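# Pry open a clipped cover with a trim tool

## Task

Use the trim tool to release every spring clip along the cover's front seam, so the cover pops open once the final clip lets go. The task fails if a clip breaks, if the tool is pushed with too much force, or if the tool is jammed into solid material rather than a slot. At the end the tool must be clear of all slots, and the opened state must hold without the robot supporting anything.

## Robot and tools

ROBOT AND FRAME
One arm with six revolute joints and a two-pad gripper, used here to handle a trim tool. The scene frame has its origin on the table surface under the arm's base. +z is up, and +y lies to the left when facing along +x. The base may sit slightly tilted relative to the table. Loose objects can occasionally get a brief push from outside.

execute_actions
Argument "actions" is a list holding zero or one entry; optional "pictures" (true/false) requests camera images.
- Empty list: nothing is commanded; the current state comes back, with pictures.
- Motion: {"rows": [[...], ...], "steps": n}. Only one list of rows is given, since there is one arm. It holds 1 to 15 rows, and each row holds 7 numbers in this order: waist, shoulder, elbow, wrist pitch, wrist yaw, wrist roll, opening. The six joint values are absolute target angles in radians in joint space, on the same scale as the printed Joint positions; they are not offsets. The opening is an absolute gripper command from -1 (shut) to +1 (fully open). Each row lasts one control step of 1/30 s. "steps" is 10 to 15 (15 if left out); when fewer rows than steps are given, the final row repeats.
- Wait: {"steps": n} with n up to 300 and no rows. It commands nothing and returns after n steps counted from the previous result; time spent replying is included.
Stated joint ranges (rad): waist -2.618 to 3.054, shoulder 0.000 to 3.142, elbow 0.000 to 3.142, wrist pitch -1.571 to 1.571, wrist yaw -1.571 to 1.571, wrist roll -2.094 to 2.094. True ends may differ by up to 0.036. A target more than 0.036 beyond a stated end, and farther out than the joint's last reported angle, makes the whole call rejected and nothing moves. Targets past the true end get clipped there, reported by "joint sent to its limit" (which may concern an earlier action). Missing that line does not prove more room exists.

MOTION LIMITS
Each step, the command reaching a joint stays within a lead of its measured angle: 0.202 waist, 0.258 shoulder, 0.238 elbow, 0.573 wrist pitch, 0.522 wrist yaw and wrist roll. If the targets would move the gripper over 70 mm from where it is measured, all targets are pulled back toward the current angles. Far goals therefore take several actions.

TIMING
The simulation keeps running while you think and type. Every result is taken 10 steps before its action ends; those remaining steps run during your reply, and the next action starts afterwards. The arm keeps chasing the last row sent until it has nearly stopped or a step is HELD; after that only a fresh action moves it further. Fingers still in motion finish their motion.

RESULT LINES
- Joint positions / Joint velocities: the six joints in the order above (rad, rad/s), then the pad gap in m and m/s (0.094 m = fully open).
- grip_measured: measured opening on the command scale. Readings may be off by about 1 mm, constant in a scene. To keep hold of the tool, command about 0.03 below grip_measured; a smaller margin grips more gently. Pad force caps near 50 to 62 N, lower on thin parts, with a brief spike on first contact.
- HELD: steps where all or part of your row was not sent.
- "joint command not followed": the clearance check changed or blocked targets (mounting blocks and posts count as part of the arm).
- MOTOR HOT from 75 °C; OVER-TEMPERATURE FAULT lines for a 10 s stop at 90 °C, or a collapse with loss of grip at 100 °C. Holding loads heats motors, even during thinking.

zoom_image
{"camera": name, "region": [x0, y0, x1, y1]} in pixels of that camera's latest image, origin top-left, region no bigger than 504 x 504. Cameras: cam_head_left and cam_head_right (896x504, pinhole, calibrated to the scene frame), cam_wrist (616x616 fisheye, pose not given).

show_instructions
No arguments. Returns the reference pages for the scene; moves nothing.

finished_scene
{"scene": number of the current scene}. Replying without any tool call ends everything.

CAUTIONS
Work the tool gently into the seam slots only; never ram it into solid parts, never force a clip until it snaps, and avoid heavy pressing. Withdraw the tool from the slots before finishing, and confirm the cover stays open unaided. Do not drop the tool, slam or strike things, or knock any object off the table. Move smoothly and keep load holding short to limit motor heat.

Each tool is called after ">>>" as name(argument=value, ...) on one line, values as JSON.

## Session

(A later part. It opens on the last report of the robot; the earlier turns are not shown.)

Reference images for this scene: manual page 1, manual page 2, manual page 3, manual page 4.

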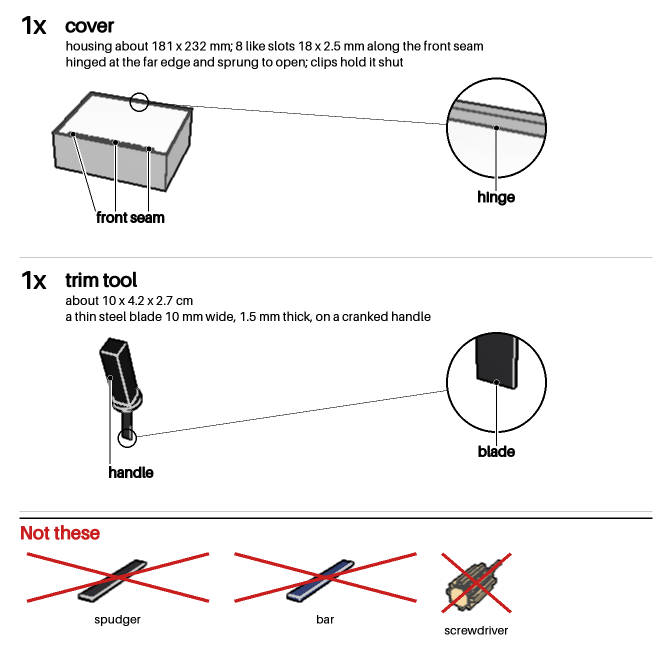

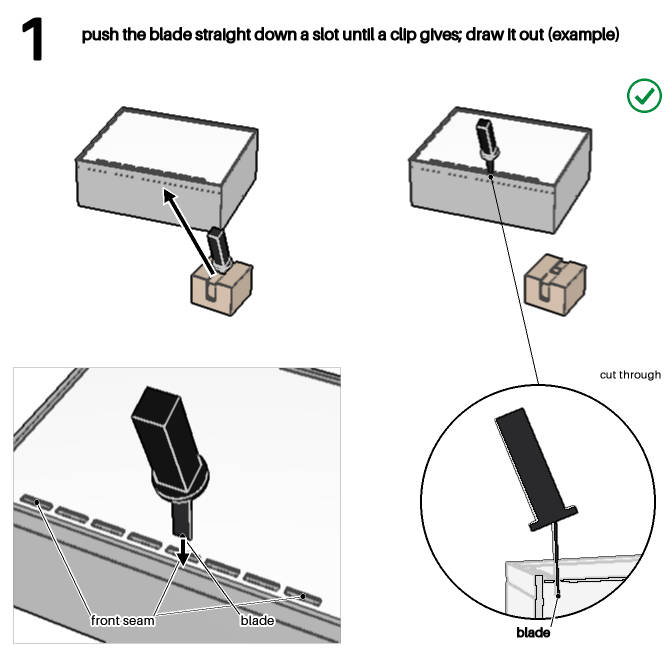

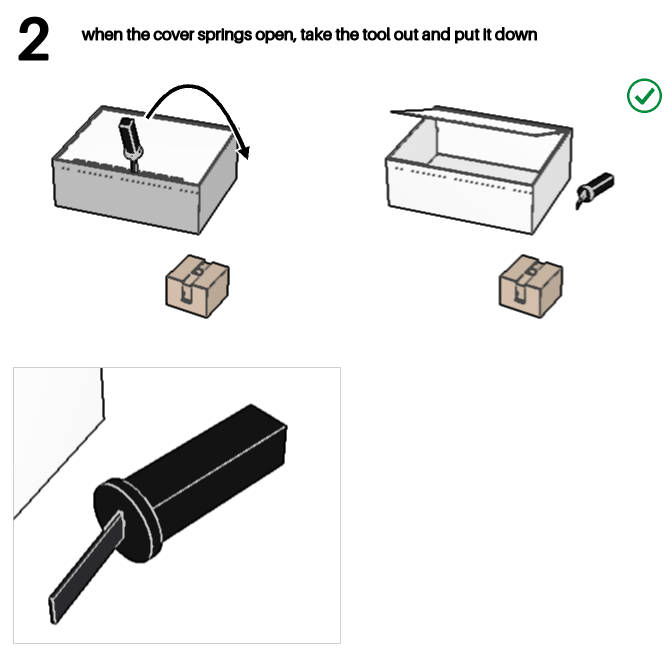

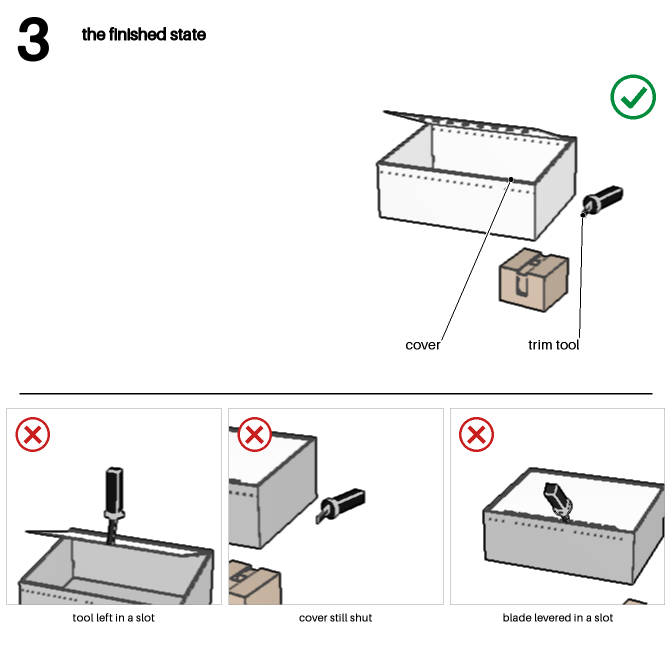

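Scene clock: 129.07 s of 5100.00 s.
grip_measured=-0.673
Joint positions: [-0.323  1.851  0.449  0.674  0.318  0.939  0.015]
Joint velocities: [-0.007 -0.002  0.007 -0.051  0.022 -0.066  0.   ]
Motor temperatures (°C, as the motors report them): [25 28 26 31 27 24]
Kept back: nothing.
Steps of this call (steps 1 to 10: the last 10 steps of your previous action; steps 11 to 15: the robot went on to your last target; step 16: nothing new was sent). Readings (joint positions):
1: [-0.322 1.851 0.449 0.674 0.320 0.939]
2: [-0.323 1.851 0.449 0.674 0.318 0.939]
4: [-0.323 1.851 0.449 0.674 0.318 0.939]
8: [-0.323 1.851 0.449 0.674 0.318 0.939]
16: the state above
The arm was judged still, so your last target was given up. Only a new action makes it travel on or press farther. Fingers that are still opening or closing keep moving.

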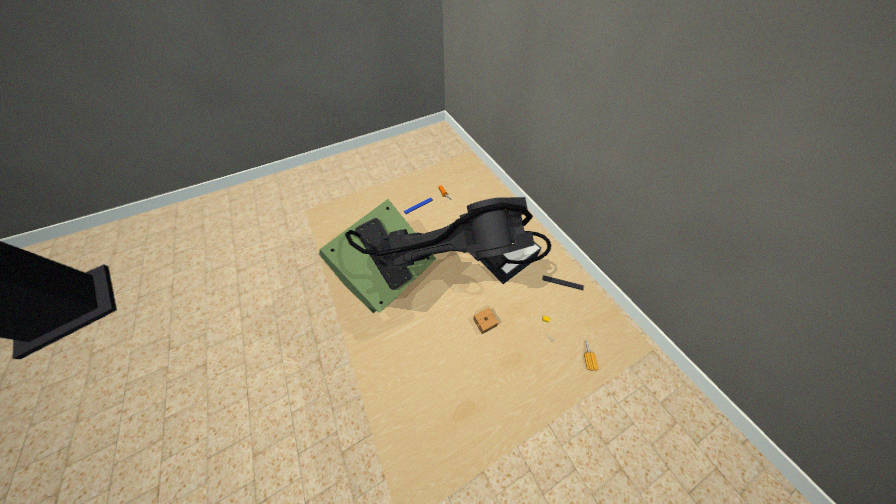

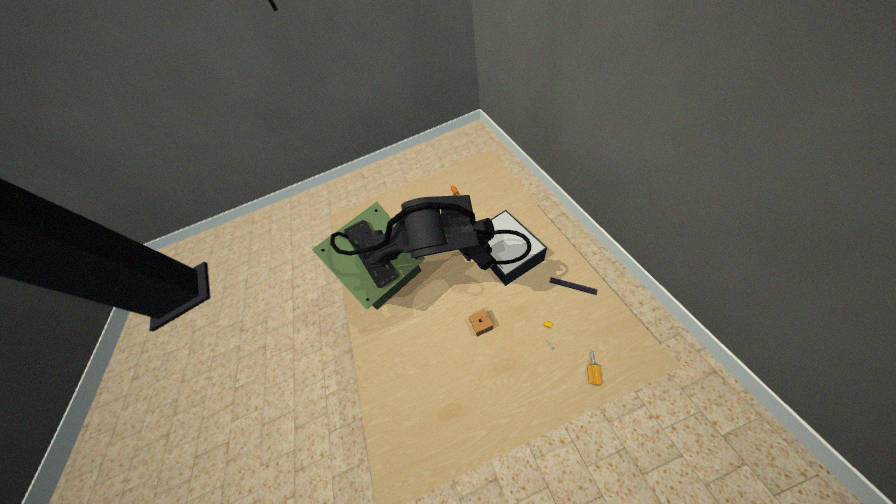

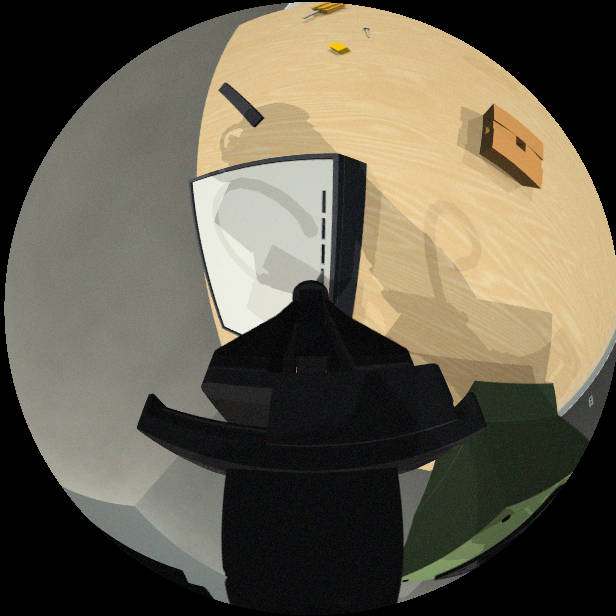

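>>> execute_actions(actions=[{"rows": [[-0.303,1.832,0.449,0.654,0.329,0.948,-0.7],[-0.300,1.8235,0.449,0.6435,0.333,0.950,-0.7],[-0.296,1.815,0.449,0.633,0.337,0.952,-0.7],[-0.293,1.8065,0.449,0.6225,0.341,0.954,-0.7],[-0.289,1.798,0.449,0.612,0.345,0.956,-0.7],[-0.286,1.7895,0.449,0.6015,0.349,0.958,-0.7],[-0.282,1.781,0.449,0.591,0.353,0.960,-0.7],[-0.279,1.7725,0.449,0.5805,0.357,0.962,-0.7],[-0.275,1.764,0.449,0.570,0.361,0.964,-0.7],[-0.272,1.7555,0.449,0.5595,0.365,0.966,-0.7],[-0.268,1.747,0.449,0.549,0.369,0.968,-0.7],[-0.264,1.7385,0.449,0.5385,0.373,0.970,-0.7]], "steps": 14}])

>>> execute_actions(actions=[{"steps": 22}], pictures=true)

>>> zoom_image(camera="cam_wrist", region=[280, 180, 380, 310])

Scene clock: 132.67 s of 5100.00 s.
grip_measured=-0.673
Joint positions: [-0.316  1.839  0.449  0.66   0.323  0.943  0.015]
Joint velocities: [ 0.085 -0.159  0.002 -0.139  0.11   0.037  0.001]
Motor temperatures (°C, as the motors report them): [25 28 26 30 27 24]
Steps of this call (steps 1 to 90: nothing new was sent; then 0.47 s passed at rest; steps 91 to 94: the first 4 steps of this action). Readings (joint positions):
91: [-0.321 1.848 0.449 0.673 0.318 0.940]
92: [-0.320 1.846 0.449 0.670 0.320 0.941]
94: the state above

Scene clock: 133.40 s of 5100.00 s.
grip_measured=-0.673
Joint positions: [-0.28   1.754  0.449  0.562  0.362  0.963  0.015]
Joint velocities: [-0.007 -0.002 -0.002  0.007 -0.007  0.081  0.   ]
Motor temperatures (°C, as the motors report them): [25 28 26 30 27 24]
Kept back: nothing.
Steps of this call (steps 1 to 10: the last 10 steps of your previous action; steps 11 to 22: the robot went on to your last target). Readings (joint positions):
1: [-0.314 1.832 0.449 0.653 0.327 0.944]
2: [-0.311 1.824 0.449 0.644 0.330 0.945]
4: [-0.304 1.807 0.449 0.624 0.339 0.948]
8: [-0.290 1.772 0.449 0.588 0.352 0.955]
22: the state above

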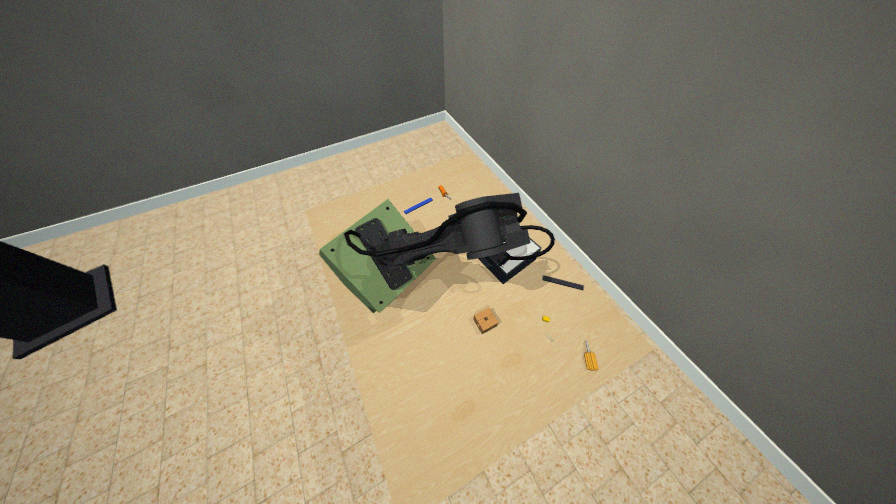

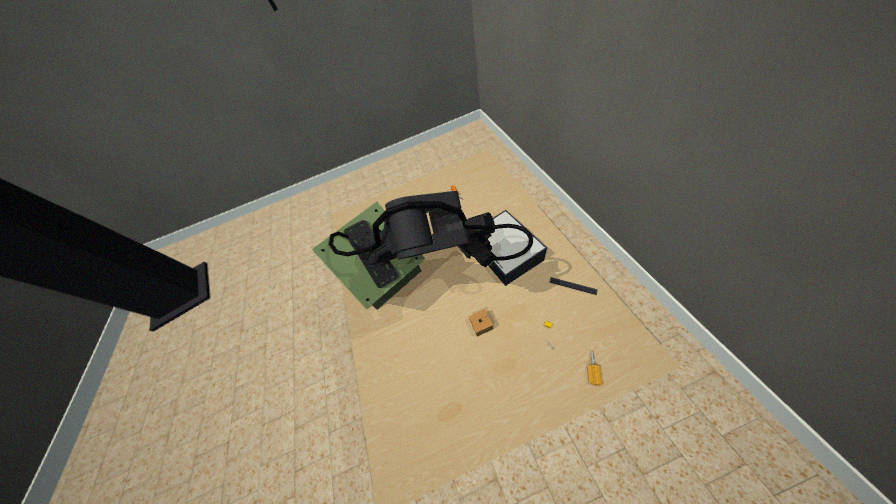

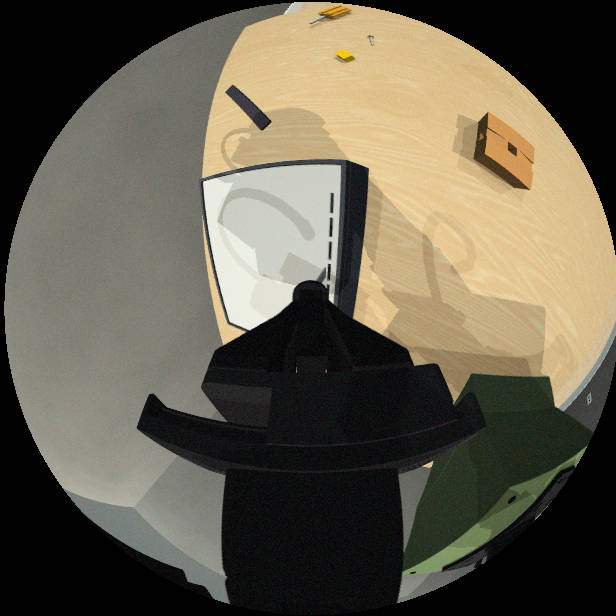

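Region (280, 180, 380, 310) of cam_wrist's 616x616 image, scaled by 3.877, with more detail than that image has; it fills the left 388 columns of this view, and the rest is white.

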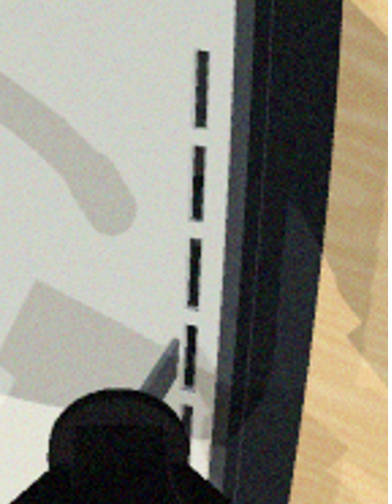

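>>> zoom_image(camera="cam_wrist", region=[315, 185, 350, 250])

Region (315, 185, 350, 250) of cam_wrist's 616x616 image, scaled by 7.754, with more detail than that image has; it fills the left 271 columns of this view, and the rest is white.

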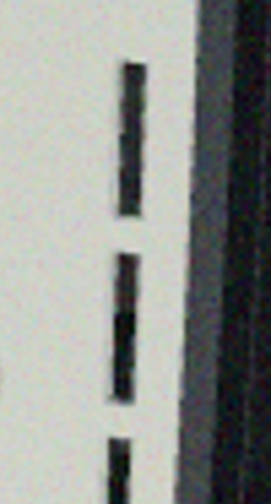

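>>> execute_actions(actions=[{"rows": [[-0.252,1.7385,0.440,0.5385,0.378,0.976,-0.7],[-0.246,1.760,0.432,0.560,0.383,0.981,-0.7],[-0.240,1.780,0.428,0.575,0.388,0.986,-0.7],[-0.234,1.785,0.424,0.580,0.392,0.991,-0.7],[-0.228,1.790,0.421,0.584,0.396,0.996,-0.7],[-0.222,1.795,0.418,0.588,0.400,1.001,-0.7],[-0.216,1.800,0.415,0.592,0.404,1.006,-0.7],[-0.210,1.805,0.412,0.596,0.408,1.011,-0.7],[-0.204,1.810,0.409,0.600,0.412,1.016,-0.7],[-0.198,1.815,0.406,0.604,0.416,1.021,-0.7],[-0.192,1.819,0.404,0.607,0.422,1.027,-0.7]], "steps": 14}])

>>> execute_actions(actions=[{"steps": 24}], pictures=true)

>>> zoom_image(camera="cam_wrist", region=[295, 245, 365, 308])

Scene clock: 136.10 s of 5100.00 s.
grip_measured=-0.673
Joint positions: [-0.263  1.756  0.449  0.563  0.371  0.972  0.015]
Joint velocities: [ 0.173  0.085 -0.017  0.066  0.066  0.007 -0.002]
Motor temperatures (°C, as the motors report them): [25 28 26 30 27 24]
Steps of this call (steps 1 to 15: the robot went on to your last target; steps 16 to 77: nothing new was sent; steps 78 to 81: the first 4 steps of this action). Readings (joint positions):
78: [-0.279 1.754 0.449 0.561 0.363 0.965]
79: [-0.275 1.754 0.449 0.561 0.366 0.967]
81: the state above

Scene clock: 136.90 s of 5100.00 s.
grip_measured=-0.673
Joint positions: [-0.208  1.804  0.425  0.595  0.41   1.02   0.015]
Joint velocities: [-0.012  0.002 -0.007 -0.051  0.007  0.051 -0.001]
Motor temperatures (°C, as the motors report them): [25 28 26 30 27 24]
Kept back: nothing.
Steps of this call (steps 1 to 10: the last 10 steps of your previous action; steps 11 to 24: the robot went on to your last target). Readings (joint positions):
1: [-0.257 1.760 0.449 0.567 0.375 0.975]
2: [-0.250 1.766 0.449 0.570 0.377 0.979]
4: [-0.237 1.778 0.448 0.575 0.383 0.987]
8: [-0.213 1.798 0.432 0.587 0.397 1.004]
24: the state above

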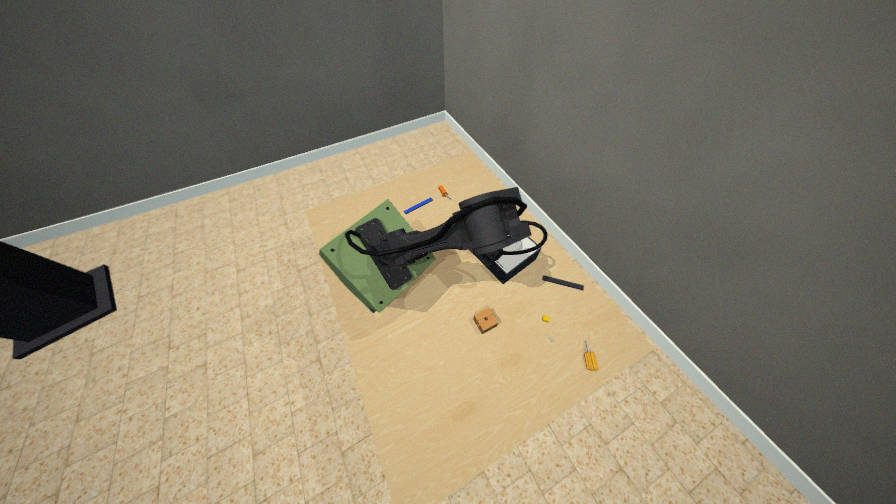

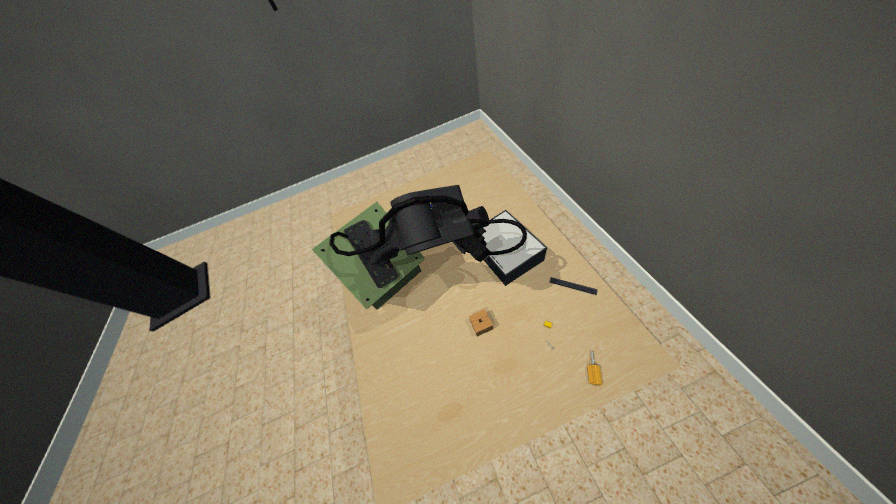

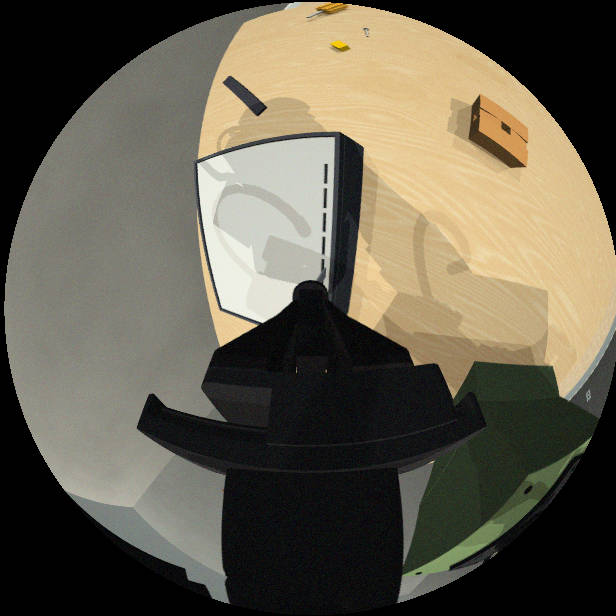

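Region (295, 245, 365, 308) of cam_wrist's 616x616 image, scaled by 7.200, with more detail than that image has; it fills the top 454 rows of this view, and the rest is white.

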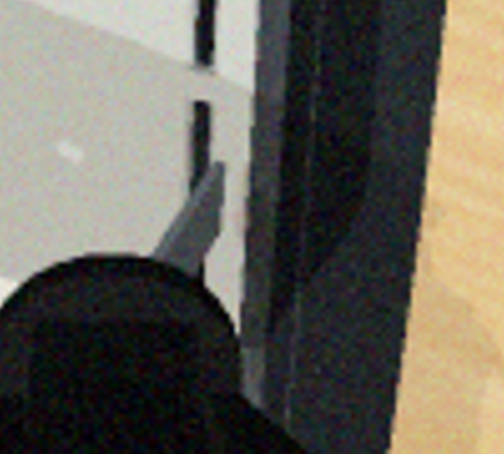

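>>> execute_actions(actions=[{"rows": [[-0.192,1.819,0.404,0.615,0.422,1.027,-0.7],[-0.192,1.819,0.404,0.620,0.422,1.027,-0.7],[-0.192,1.819,0.404,0.624,0.422,1.027,-0.7],[-0.192,1.819,0.404,0.627,0.422,1.027,-0.7]], "steps": 11}])

>>> execute_actions(actions=[{"steps": 18}], pictures=true)

>>> zoom_image(camera="cam_wrist", region=[295, 245, 365, 308])

Scene clock: 137.57 s of 5100.00 s.
grip_measured=-0.673
Joint positions: [-0.208  1.804  0.425  0.596  0.411  1.02   0.015]
Joint velocities: [-0.002 -0.022  0.007 -0.022  0.022  0.051 -0.001]
Motor temperatures (°C, as the motors report them): [25 28 26 30 27 24]
Steps of this call (steps 1 to 15: the robot went on to your last target; steps 16 to 19: nothing new was sent; step 20: the first step of this action). Readings (joint positions):
20: the state above

Scene clock: 138.17 s of 5100.00 s.
grip_measured=-0.673
Joint positions: [-0.208  1.804  0.425  0.614  0.411  1.02   0.015]
Joint velocities: [-0.012 -0.002  0.002 -0.066  0.007 -0.037  0.002]
Motor temperatures (°C, as the motors report them): [25 28 26 30 27 24]
Kept back: nothing.
Steps of this call (steps 1 to 10: the last 10 steps of your previous action; steps 11 to 18: the robot went on to your last target). Readings (joint positions):
1: [-0.208 1.804 0.425 0.597 0.411 1.020]
2: [-0.208 1.804 0.425 0.600 0.411 1.020]
4: [-0.208 1.804 0.425 0.605 0.411 1.020]
8: [-0.208 1.804 0.425 0.611 0.411 1.020]
18: the state above

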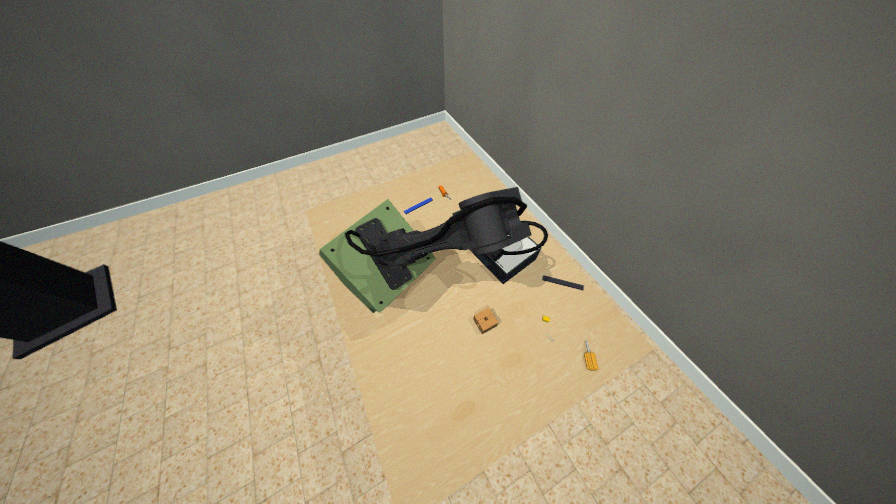

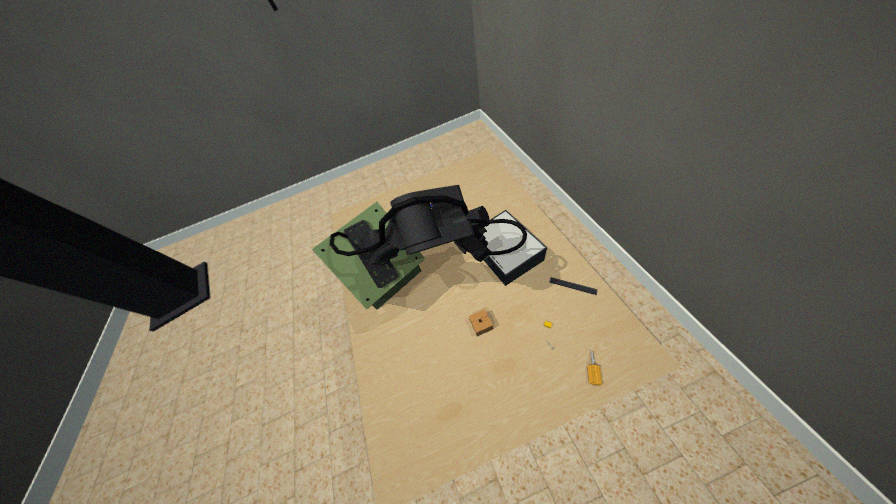

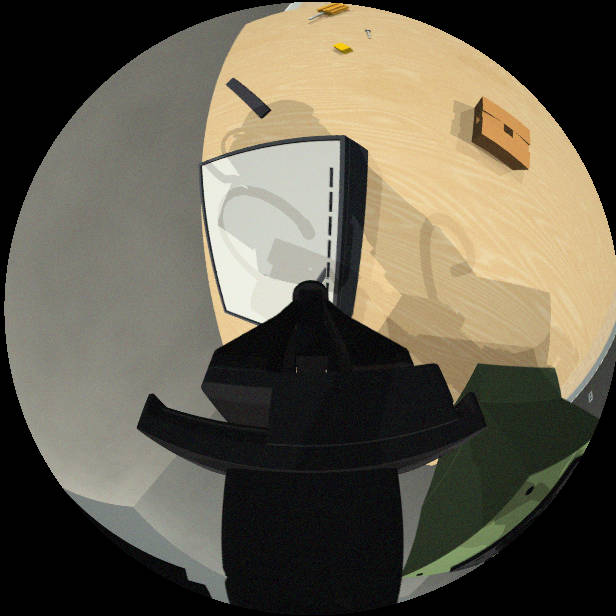

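Region (295, 245, 365, 308) of cam_wrist's 616x616 image, scaled by 7.200, with more detail than that image has; it fills the top 454 rows of this view, and the rest is white.

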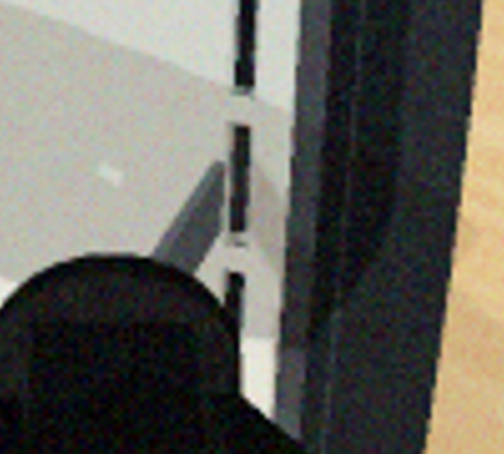

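>>> execute_actions(actions=[{"rows": [[-0.232,1.831,0.404,0.630,0.400,1.011,-0.7],[-0.232,1.834,0.404,0.633,0.398,1.009,-0.7],[-0.226,1.837,0.404,0.636,0.396,1.008,-0.7],[-0.225,1.840,0.404,0.639,0.394,1.007,-0.7],[-0.225,1.843,0.404,0.642,0.393,1.006,-0.7],[-0.225,1.846,0.404,0.644,0.392,1.005,-0.7],[-0.225,1.848,0.404,0.645,0.392,1.005,-0.7]], "steps": 12}])

>>> execute_actions(actions=[{"steps": 18}], pictures=true)

>>> zoom_image(camera="cam_wrist", region=[295, 245, 365, 308])

Scene clock: 138.97 s of 5100.00 s.
grip_measured=-0.673
Joint positions: [-0.215  1.808  0.425  0.619  0.409  1.02   0.015]
Joint velocities: [-0.168  0.085 -0.012  0.125 -0.037 -0.007  0.   ]
Motor temperatures (°C, as the motors report them): [25 28 26 30 27 24]
Steps of this call (steps 1 to 15: the robot went on to your last target; steps 16 to 22: nothing new was sent; steps 23 to 24: the first 2 steps of this action). Readings (joint positions):
23: [-0.210 1.805 0.425 0.616 0.410 1.020]
24: the state above

Scene clock: 139.57 s of 5100.00 s.
grip_measured=-0.673
Joint positions: [-0.223  1.831  0.425  0.632  0.403  1.017  0.015]
Joint velocities: [ 0.002  0.002  0.007  0.051 -0.037  0.066 -0.001]
Motor temperatures (°C, as the motors report them): [25 28 26 30 27 24]
Kept back: nothing.
Steps of this call (steps 1 to 10: the last 10 steps of your previous action; steps 11 to 18: the robot went on to your last target). Readings (joint positions):
1: [-0.219 1.812 0.425 0.620 0.409 1.020]
2: [-0.222 1.815 0.425 0.622 0.409 1.020]
4: [-0.223 1.823 0.425 0.624 0.407 1.019]
8: [-0.223 1.831 0.425 0.627 0.405 1.018]
18: the state above

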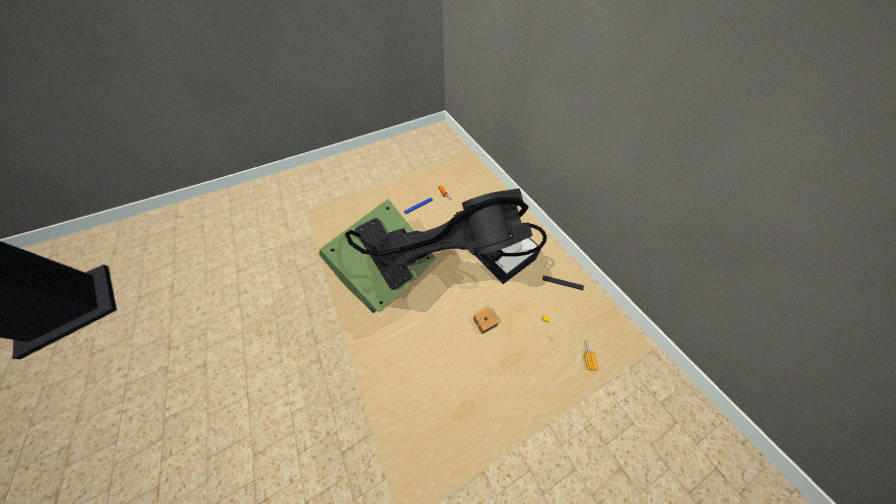

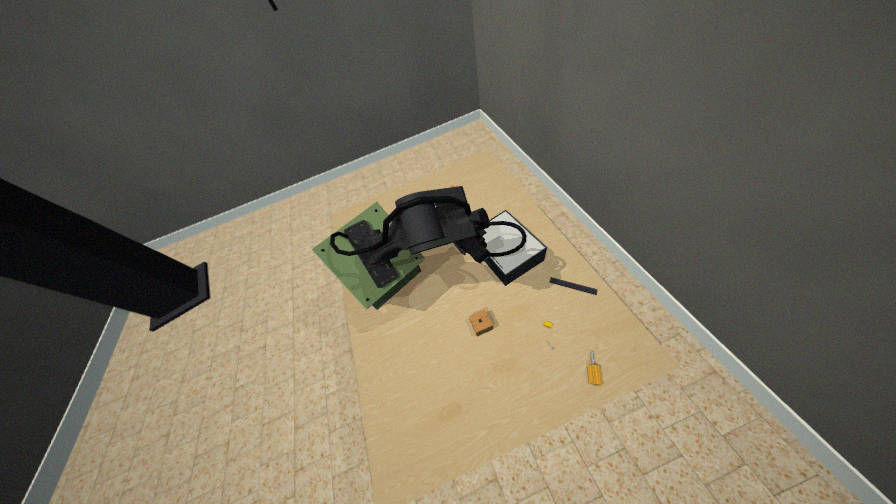

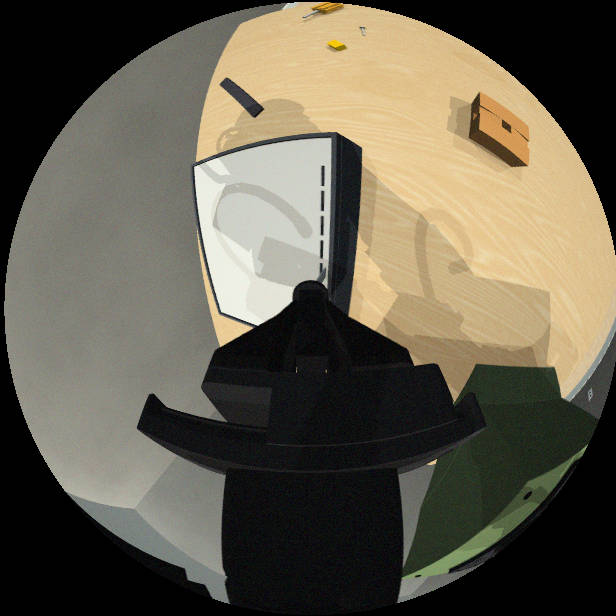

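Region (295, 245, 365, 308) of cam_wrist's 616x616 image, scaled by 7.200, with more detail than that image has; it fills the top 454 rows of this view, and the rest is white.

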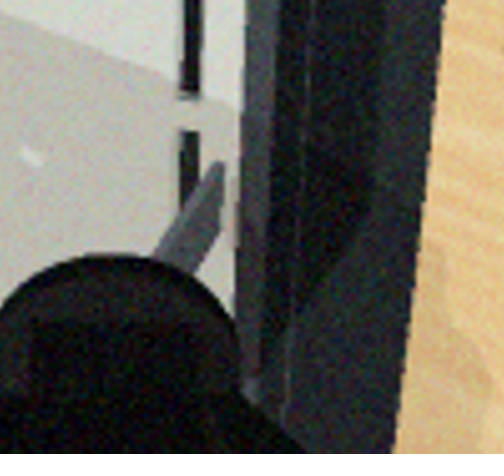

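>>> execute_actions(actions=[{"rows": [[-0.225,1.831,0.404,0.650,0.392,1.005,-0.7],[-0.225,1.831,0.404,0.655,0.392,1.005,-0.7],[-0.225,1.831,0.404,0.659,0.392,1.005,-0.7],[-0.225,1.831,0.404,0.662,0.392,1.005,-0.7]], "steps": 11}])

>>> execute_actions(actions=[{"steps": 18}], pictures=true)

>>> zoom_image(camera="cam_wrist", region=[295, 245, 365, 308])

Scene clock: 140.17 s of 5100.00 s.
grip_measured=-0.673
Joint positions: [-0.223  1.831  0.425  0.633  0.403  1.017  0.015]
Joint velocities: [-0.002 -0.007 -0.002  0.022  0.007  0.007 -0.   ]
Motor temperatures (°C, as the motors report them): [25 28 26 30 27 24]
Steps of this call (steps 1 to 15: the robot went on to your last target; steps 16 to 17: nothing new was sent; step 18: the first step of this action). Readings (joint positions):
18: the state above

Scene clock: 140.77 s of 5100.00 s.
grip_measured=-0.673
Joint positions: [-0.223  1.831  0.425  0.65   0.403  1.017  0.015]
Joint velocities: [-0.012  0.007 -0.002 -0.007  0.066 -0.022  0.   ]
Motor temperatures (°C, as the motors report them): [25 28 26 31 27 24]
Kept back: nothing.
Steps of this call (steps 1 to 10: the last 10 steps of your previous action; steps 11 to 18: the robot went on to your last target). Readings (joint positions):
1: [-0.223 1.831 0.425 0.635 0.403 1.017]
2: [-0.223 1.831 0.425 0.637 0.403 1.017]
4: [-0.223 1.831 0.425 0.641 0.403 1.017]
8: [-0.223 1.831 0.425 0.647 0.403 1.017]
18: the state above

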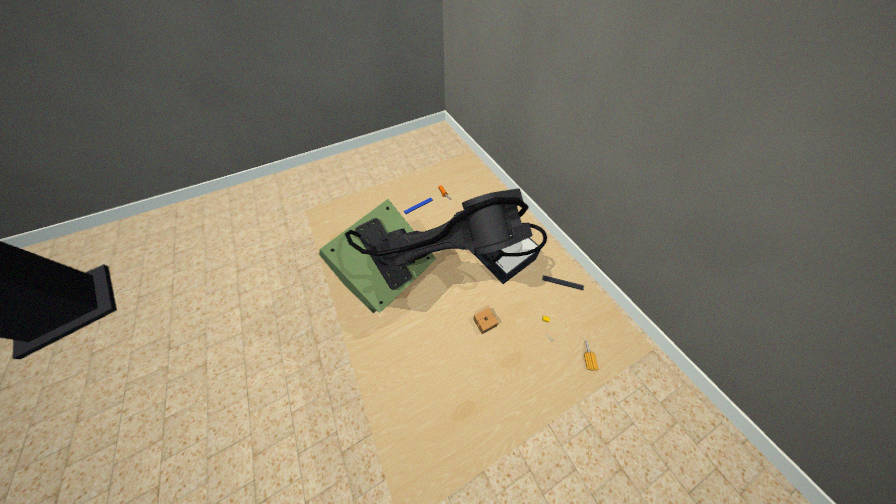

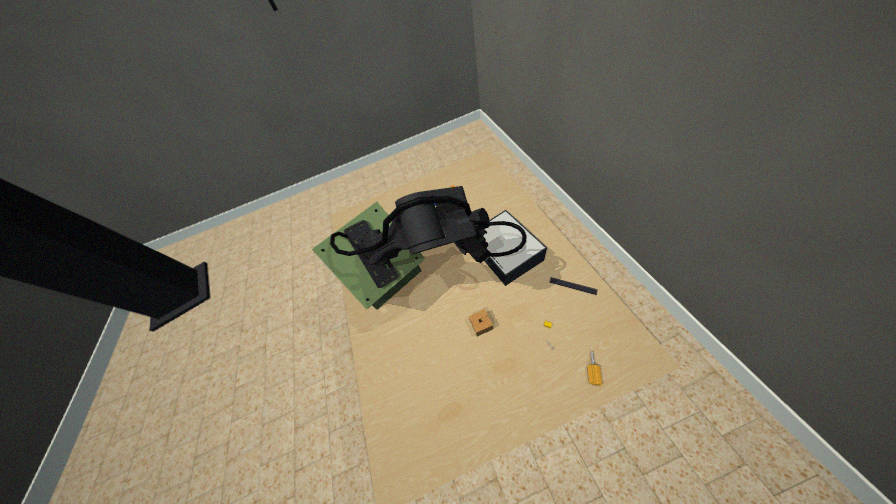

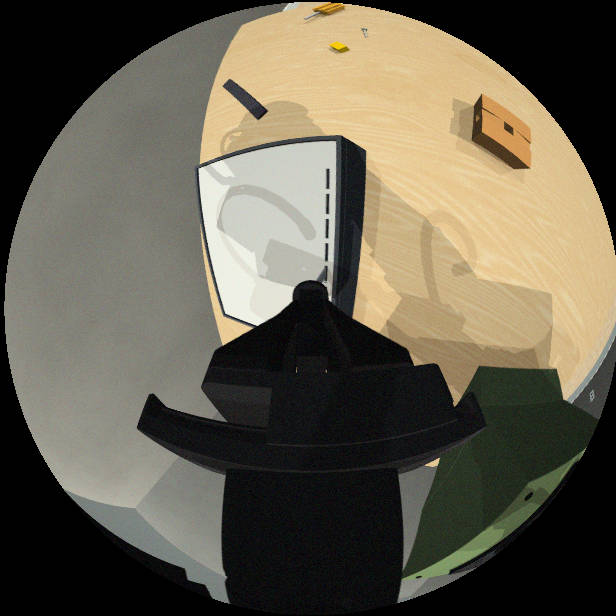

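Region (295, 245, 365, 308) of cam_wrist's 616x616 image, scaled by 7.200, with more detail than that image has; it fills the top 454 rows of this view, and the rest is white.

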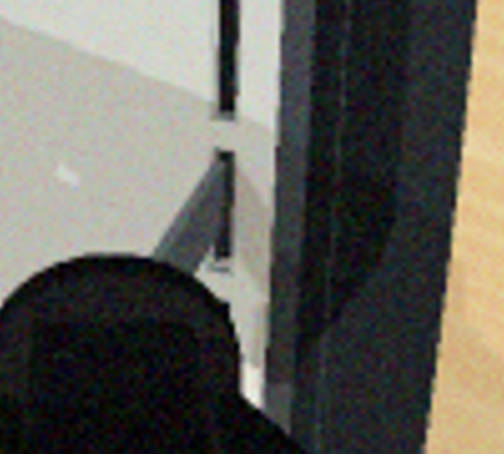

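>>> execute_actions(actions=[{"rows": [[-0.225,1.831,0.404,0.668,0.392,1.005,-0.7],[-0.225,1.858,0.404,0.672,0.392,1.005,-0.7],[-0.225,1.859,0.404,0.675,0.392,1.005,-0.7],[-0.225,1.860,0.404,0.677,0.392,1.005,-0.7],[-0.225,1.861,0.404,0.678,0.392,1.005,-0.7]], "steps": 11}])

>>> execute_actions(actions=[{"steps": 18}], pictures=true)

>>> zoom_image(camera="cam_wrist", region=[295, 245, 365, 308])

Scene clock: 141.70 s of 5100.00 s.
grip_measured=-0.673
Joint positions: [-0.223  1.831  0.425  0.651  0.403  1.017  0.015]
Joint velocities: [-0.007  0.002 -0.007  0.081  0.051 -0.081 -0.001]
Motor temperatures (°C, as the motors report them): [25 28 26 31 27 24]
Steps of this call (steps 1 to 15: the robot went on to your last target; steps 16 to 27: nothing new was sent; step 28: the first step of this action). Readings (joint positions):
28: the state above

Scene clock: 142.30 s of 5100.00 s.
grip_measured=-0.673
Joint positions: [-0.223  1.844  0.425  0.666  0.403  1.017  0.015]
Joint velocities: [-0.022  0.007 -0.002  0.007 -0.022 -0.037 -0.   ]
Motor temperatures (°C, as the motors report them): [25 28 26 31 27 24]
Kept back: nothing.
Steps of this call (steps 1 to 10: the last 10 steps of your previous action; steps 11 to 18: the robot went on to your last target). Readings (joint positions):
1: [-0.223 1.832 0.425 0.653 0.403 1.017]
2: [-0.223 1.835 0.425 0.656 0.403 1.017]
4: [-0.223 1.840 0.425 0.659 0.403 1.017]
8: [-0.223 1.844 0.425 0.662 0.403 1.017]
18: the state above

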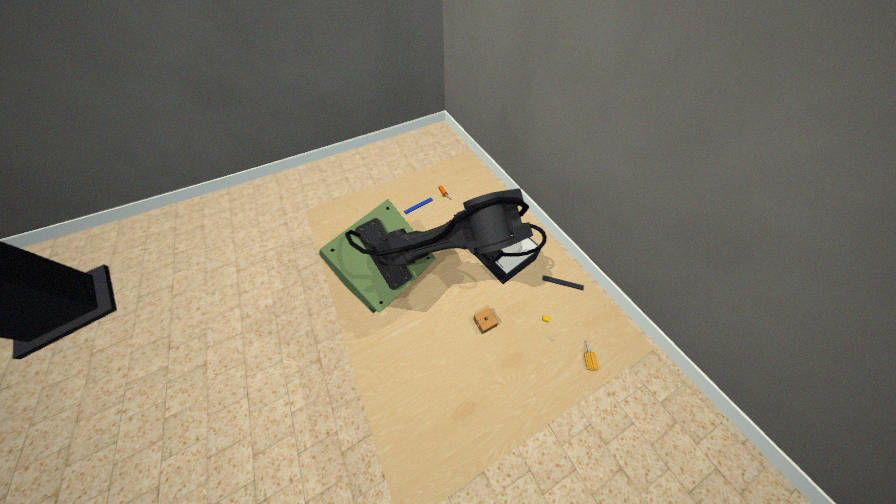

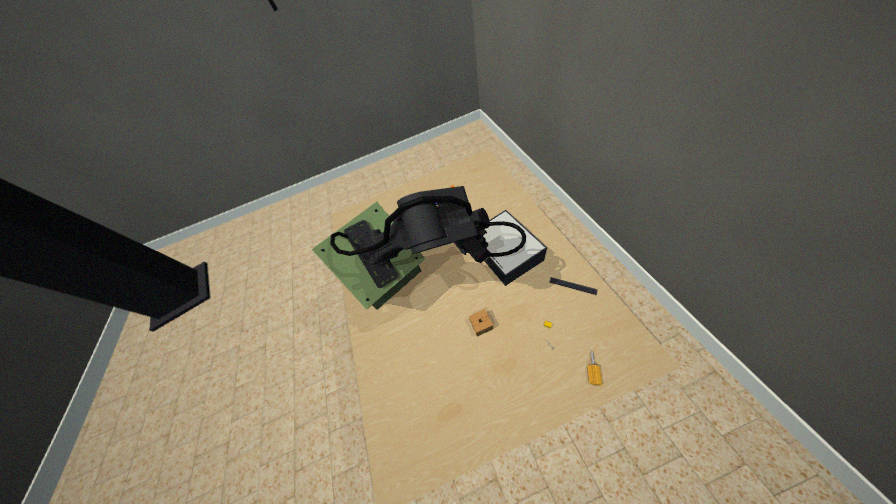

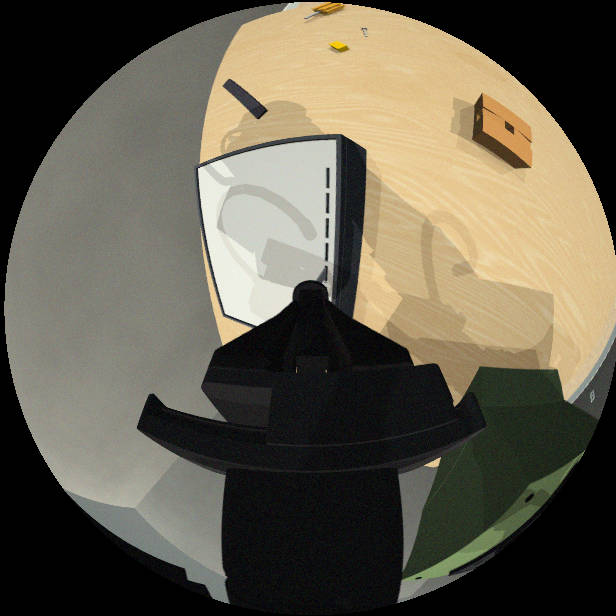

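Region (295, 245, 365, 308) of cam_wrist's 616x616 image, scaled by 7.200, with more detail than that image has; it fills the top 454 rows of this view, and the rest is white.

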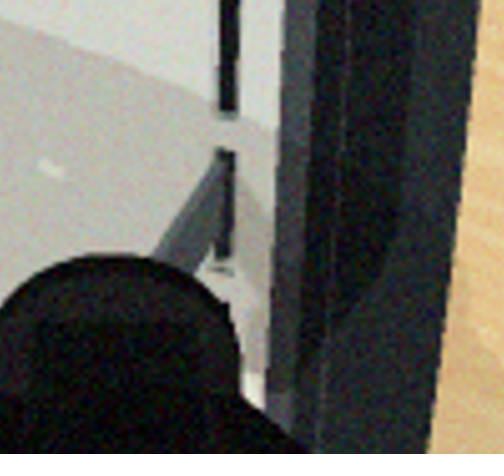

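>>> execute_actions(actions=[{"rows": [[-0.225,1.871,0.404,0.678,0.392,1.005,-0.7],[-0.225,1.872,0.404,0.680,0.392,1.005,-0.7],[-0.225,1.873,0.404,0.682,0.392,1.005,-0.7],[-0.225,1.874,0.404,0.684,0.392,1.005,-0.7],[-0.225,1.875,0.404,0.685,0.392,1.005,-0.7]], "steps": 11}])

>>> execute_actions(actions=[{"steps": 18}], pictures=true)

>>> zoom_image(camera="cam_wrist", region=[295, 245, 365, 308])

Scene clock: 143.40 s of 5100.00 s.
grip_measured=-0.673
Joint positions: [-0.223  1.844  0.425  0.666  0.403  1.017  0.015]
Joint velocities: [ 0.002 -0.027  0.007 -0.066  0.051 -0.022  0.   ]
Motor temperatures (°C, as the motors report them): [25 28 26 31 27 24]
Steps of this call (steps 1 to 15: the robot went on to your last target; steps 16 to 32: nothing new was sent; step 33: the first step of this action). Readings (joint positions):
33: the state above

Scene clock: 144.00 s of 5100.00 s.
grip_measured=-0.673
Joint positions: [-0.223  1.856  0.425  0.674  0.402  1.016  0.015]
Joint velocities: [ 0.002 -0.002  0.007  0.037 -0.037  0.007  0.   ]
Motor temperatures (°C, as the motors report them): [25 28 26 31 27 24]
Kept back: nothing.
Steps of this call (steps 1 to 10: the last 10 steps of your previous action; steps 11 to 18: the robot went on to your last target). Readings (joint positions):
1: [-0.223 1.845 0.425 0.667 0.403 1.016]
2: [-0.223 1.848 0.425 0.669 0.403 1.016]
4: [-0.223 1.854 0.425 0.671 0.402 1.016]
8: [-0.223 1.856 0.425 0.674 0.402 1.016]
18: the state above

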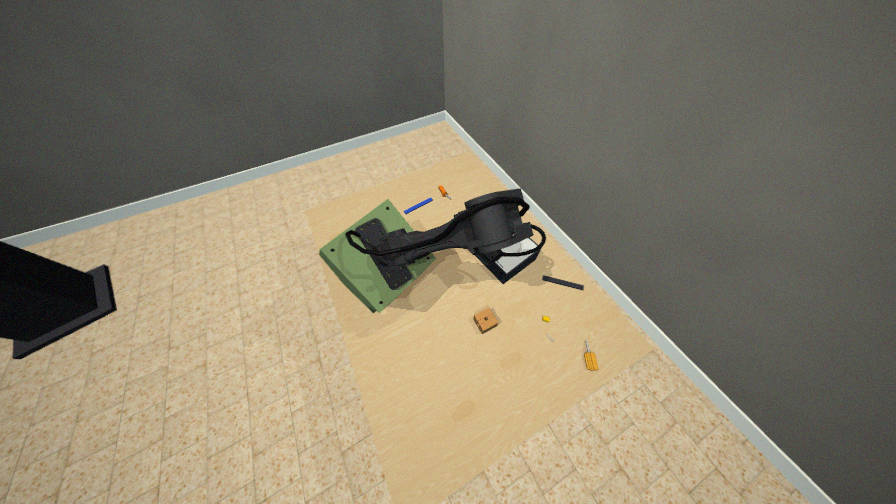

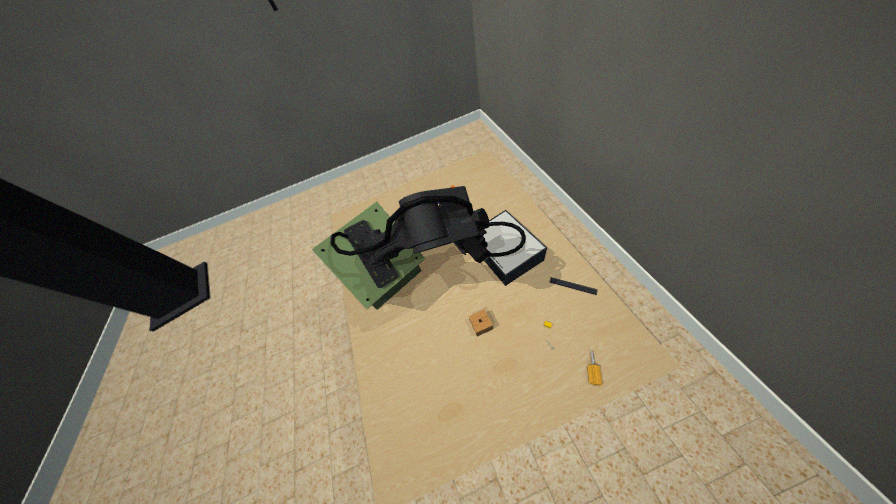

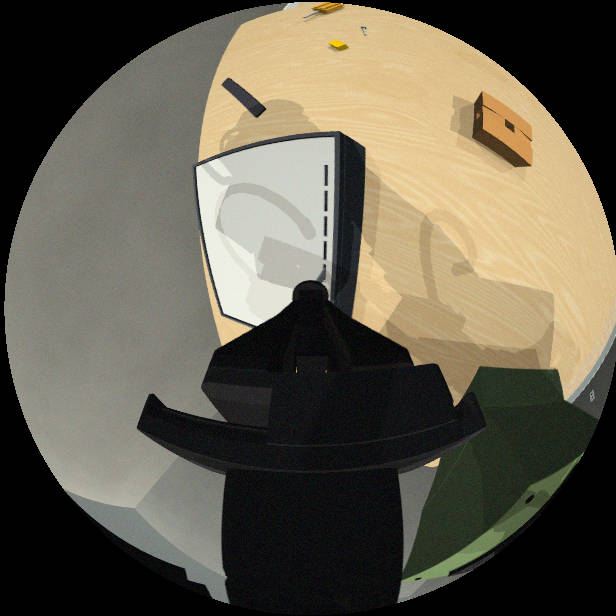

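Region (295, 245, 365, 308) of cam_wrist's 616x616 image, scaled by 7.200, with more detail than that image has; it fills the top 454 rows of this view, and the rest is white.

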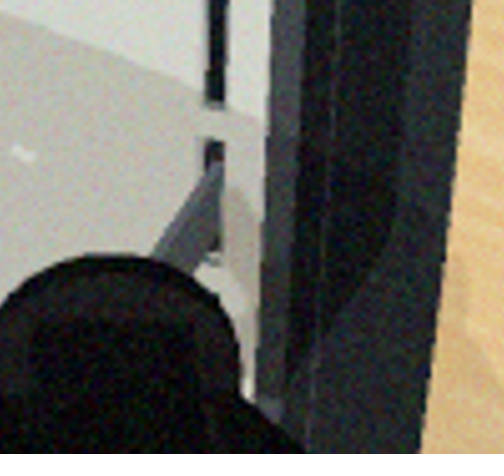

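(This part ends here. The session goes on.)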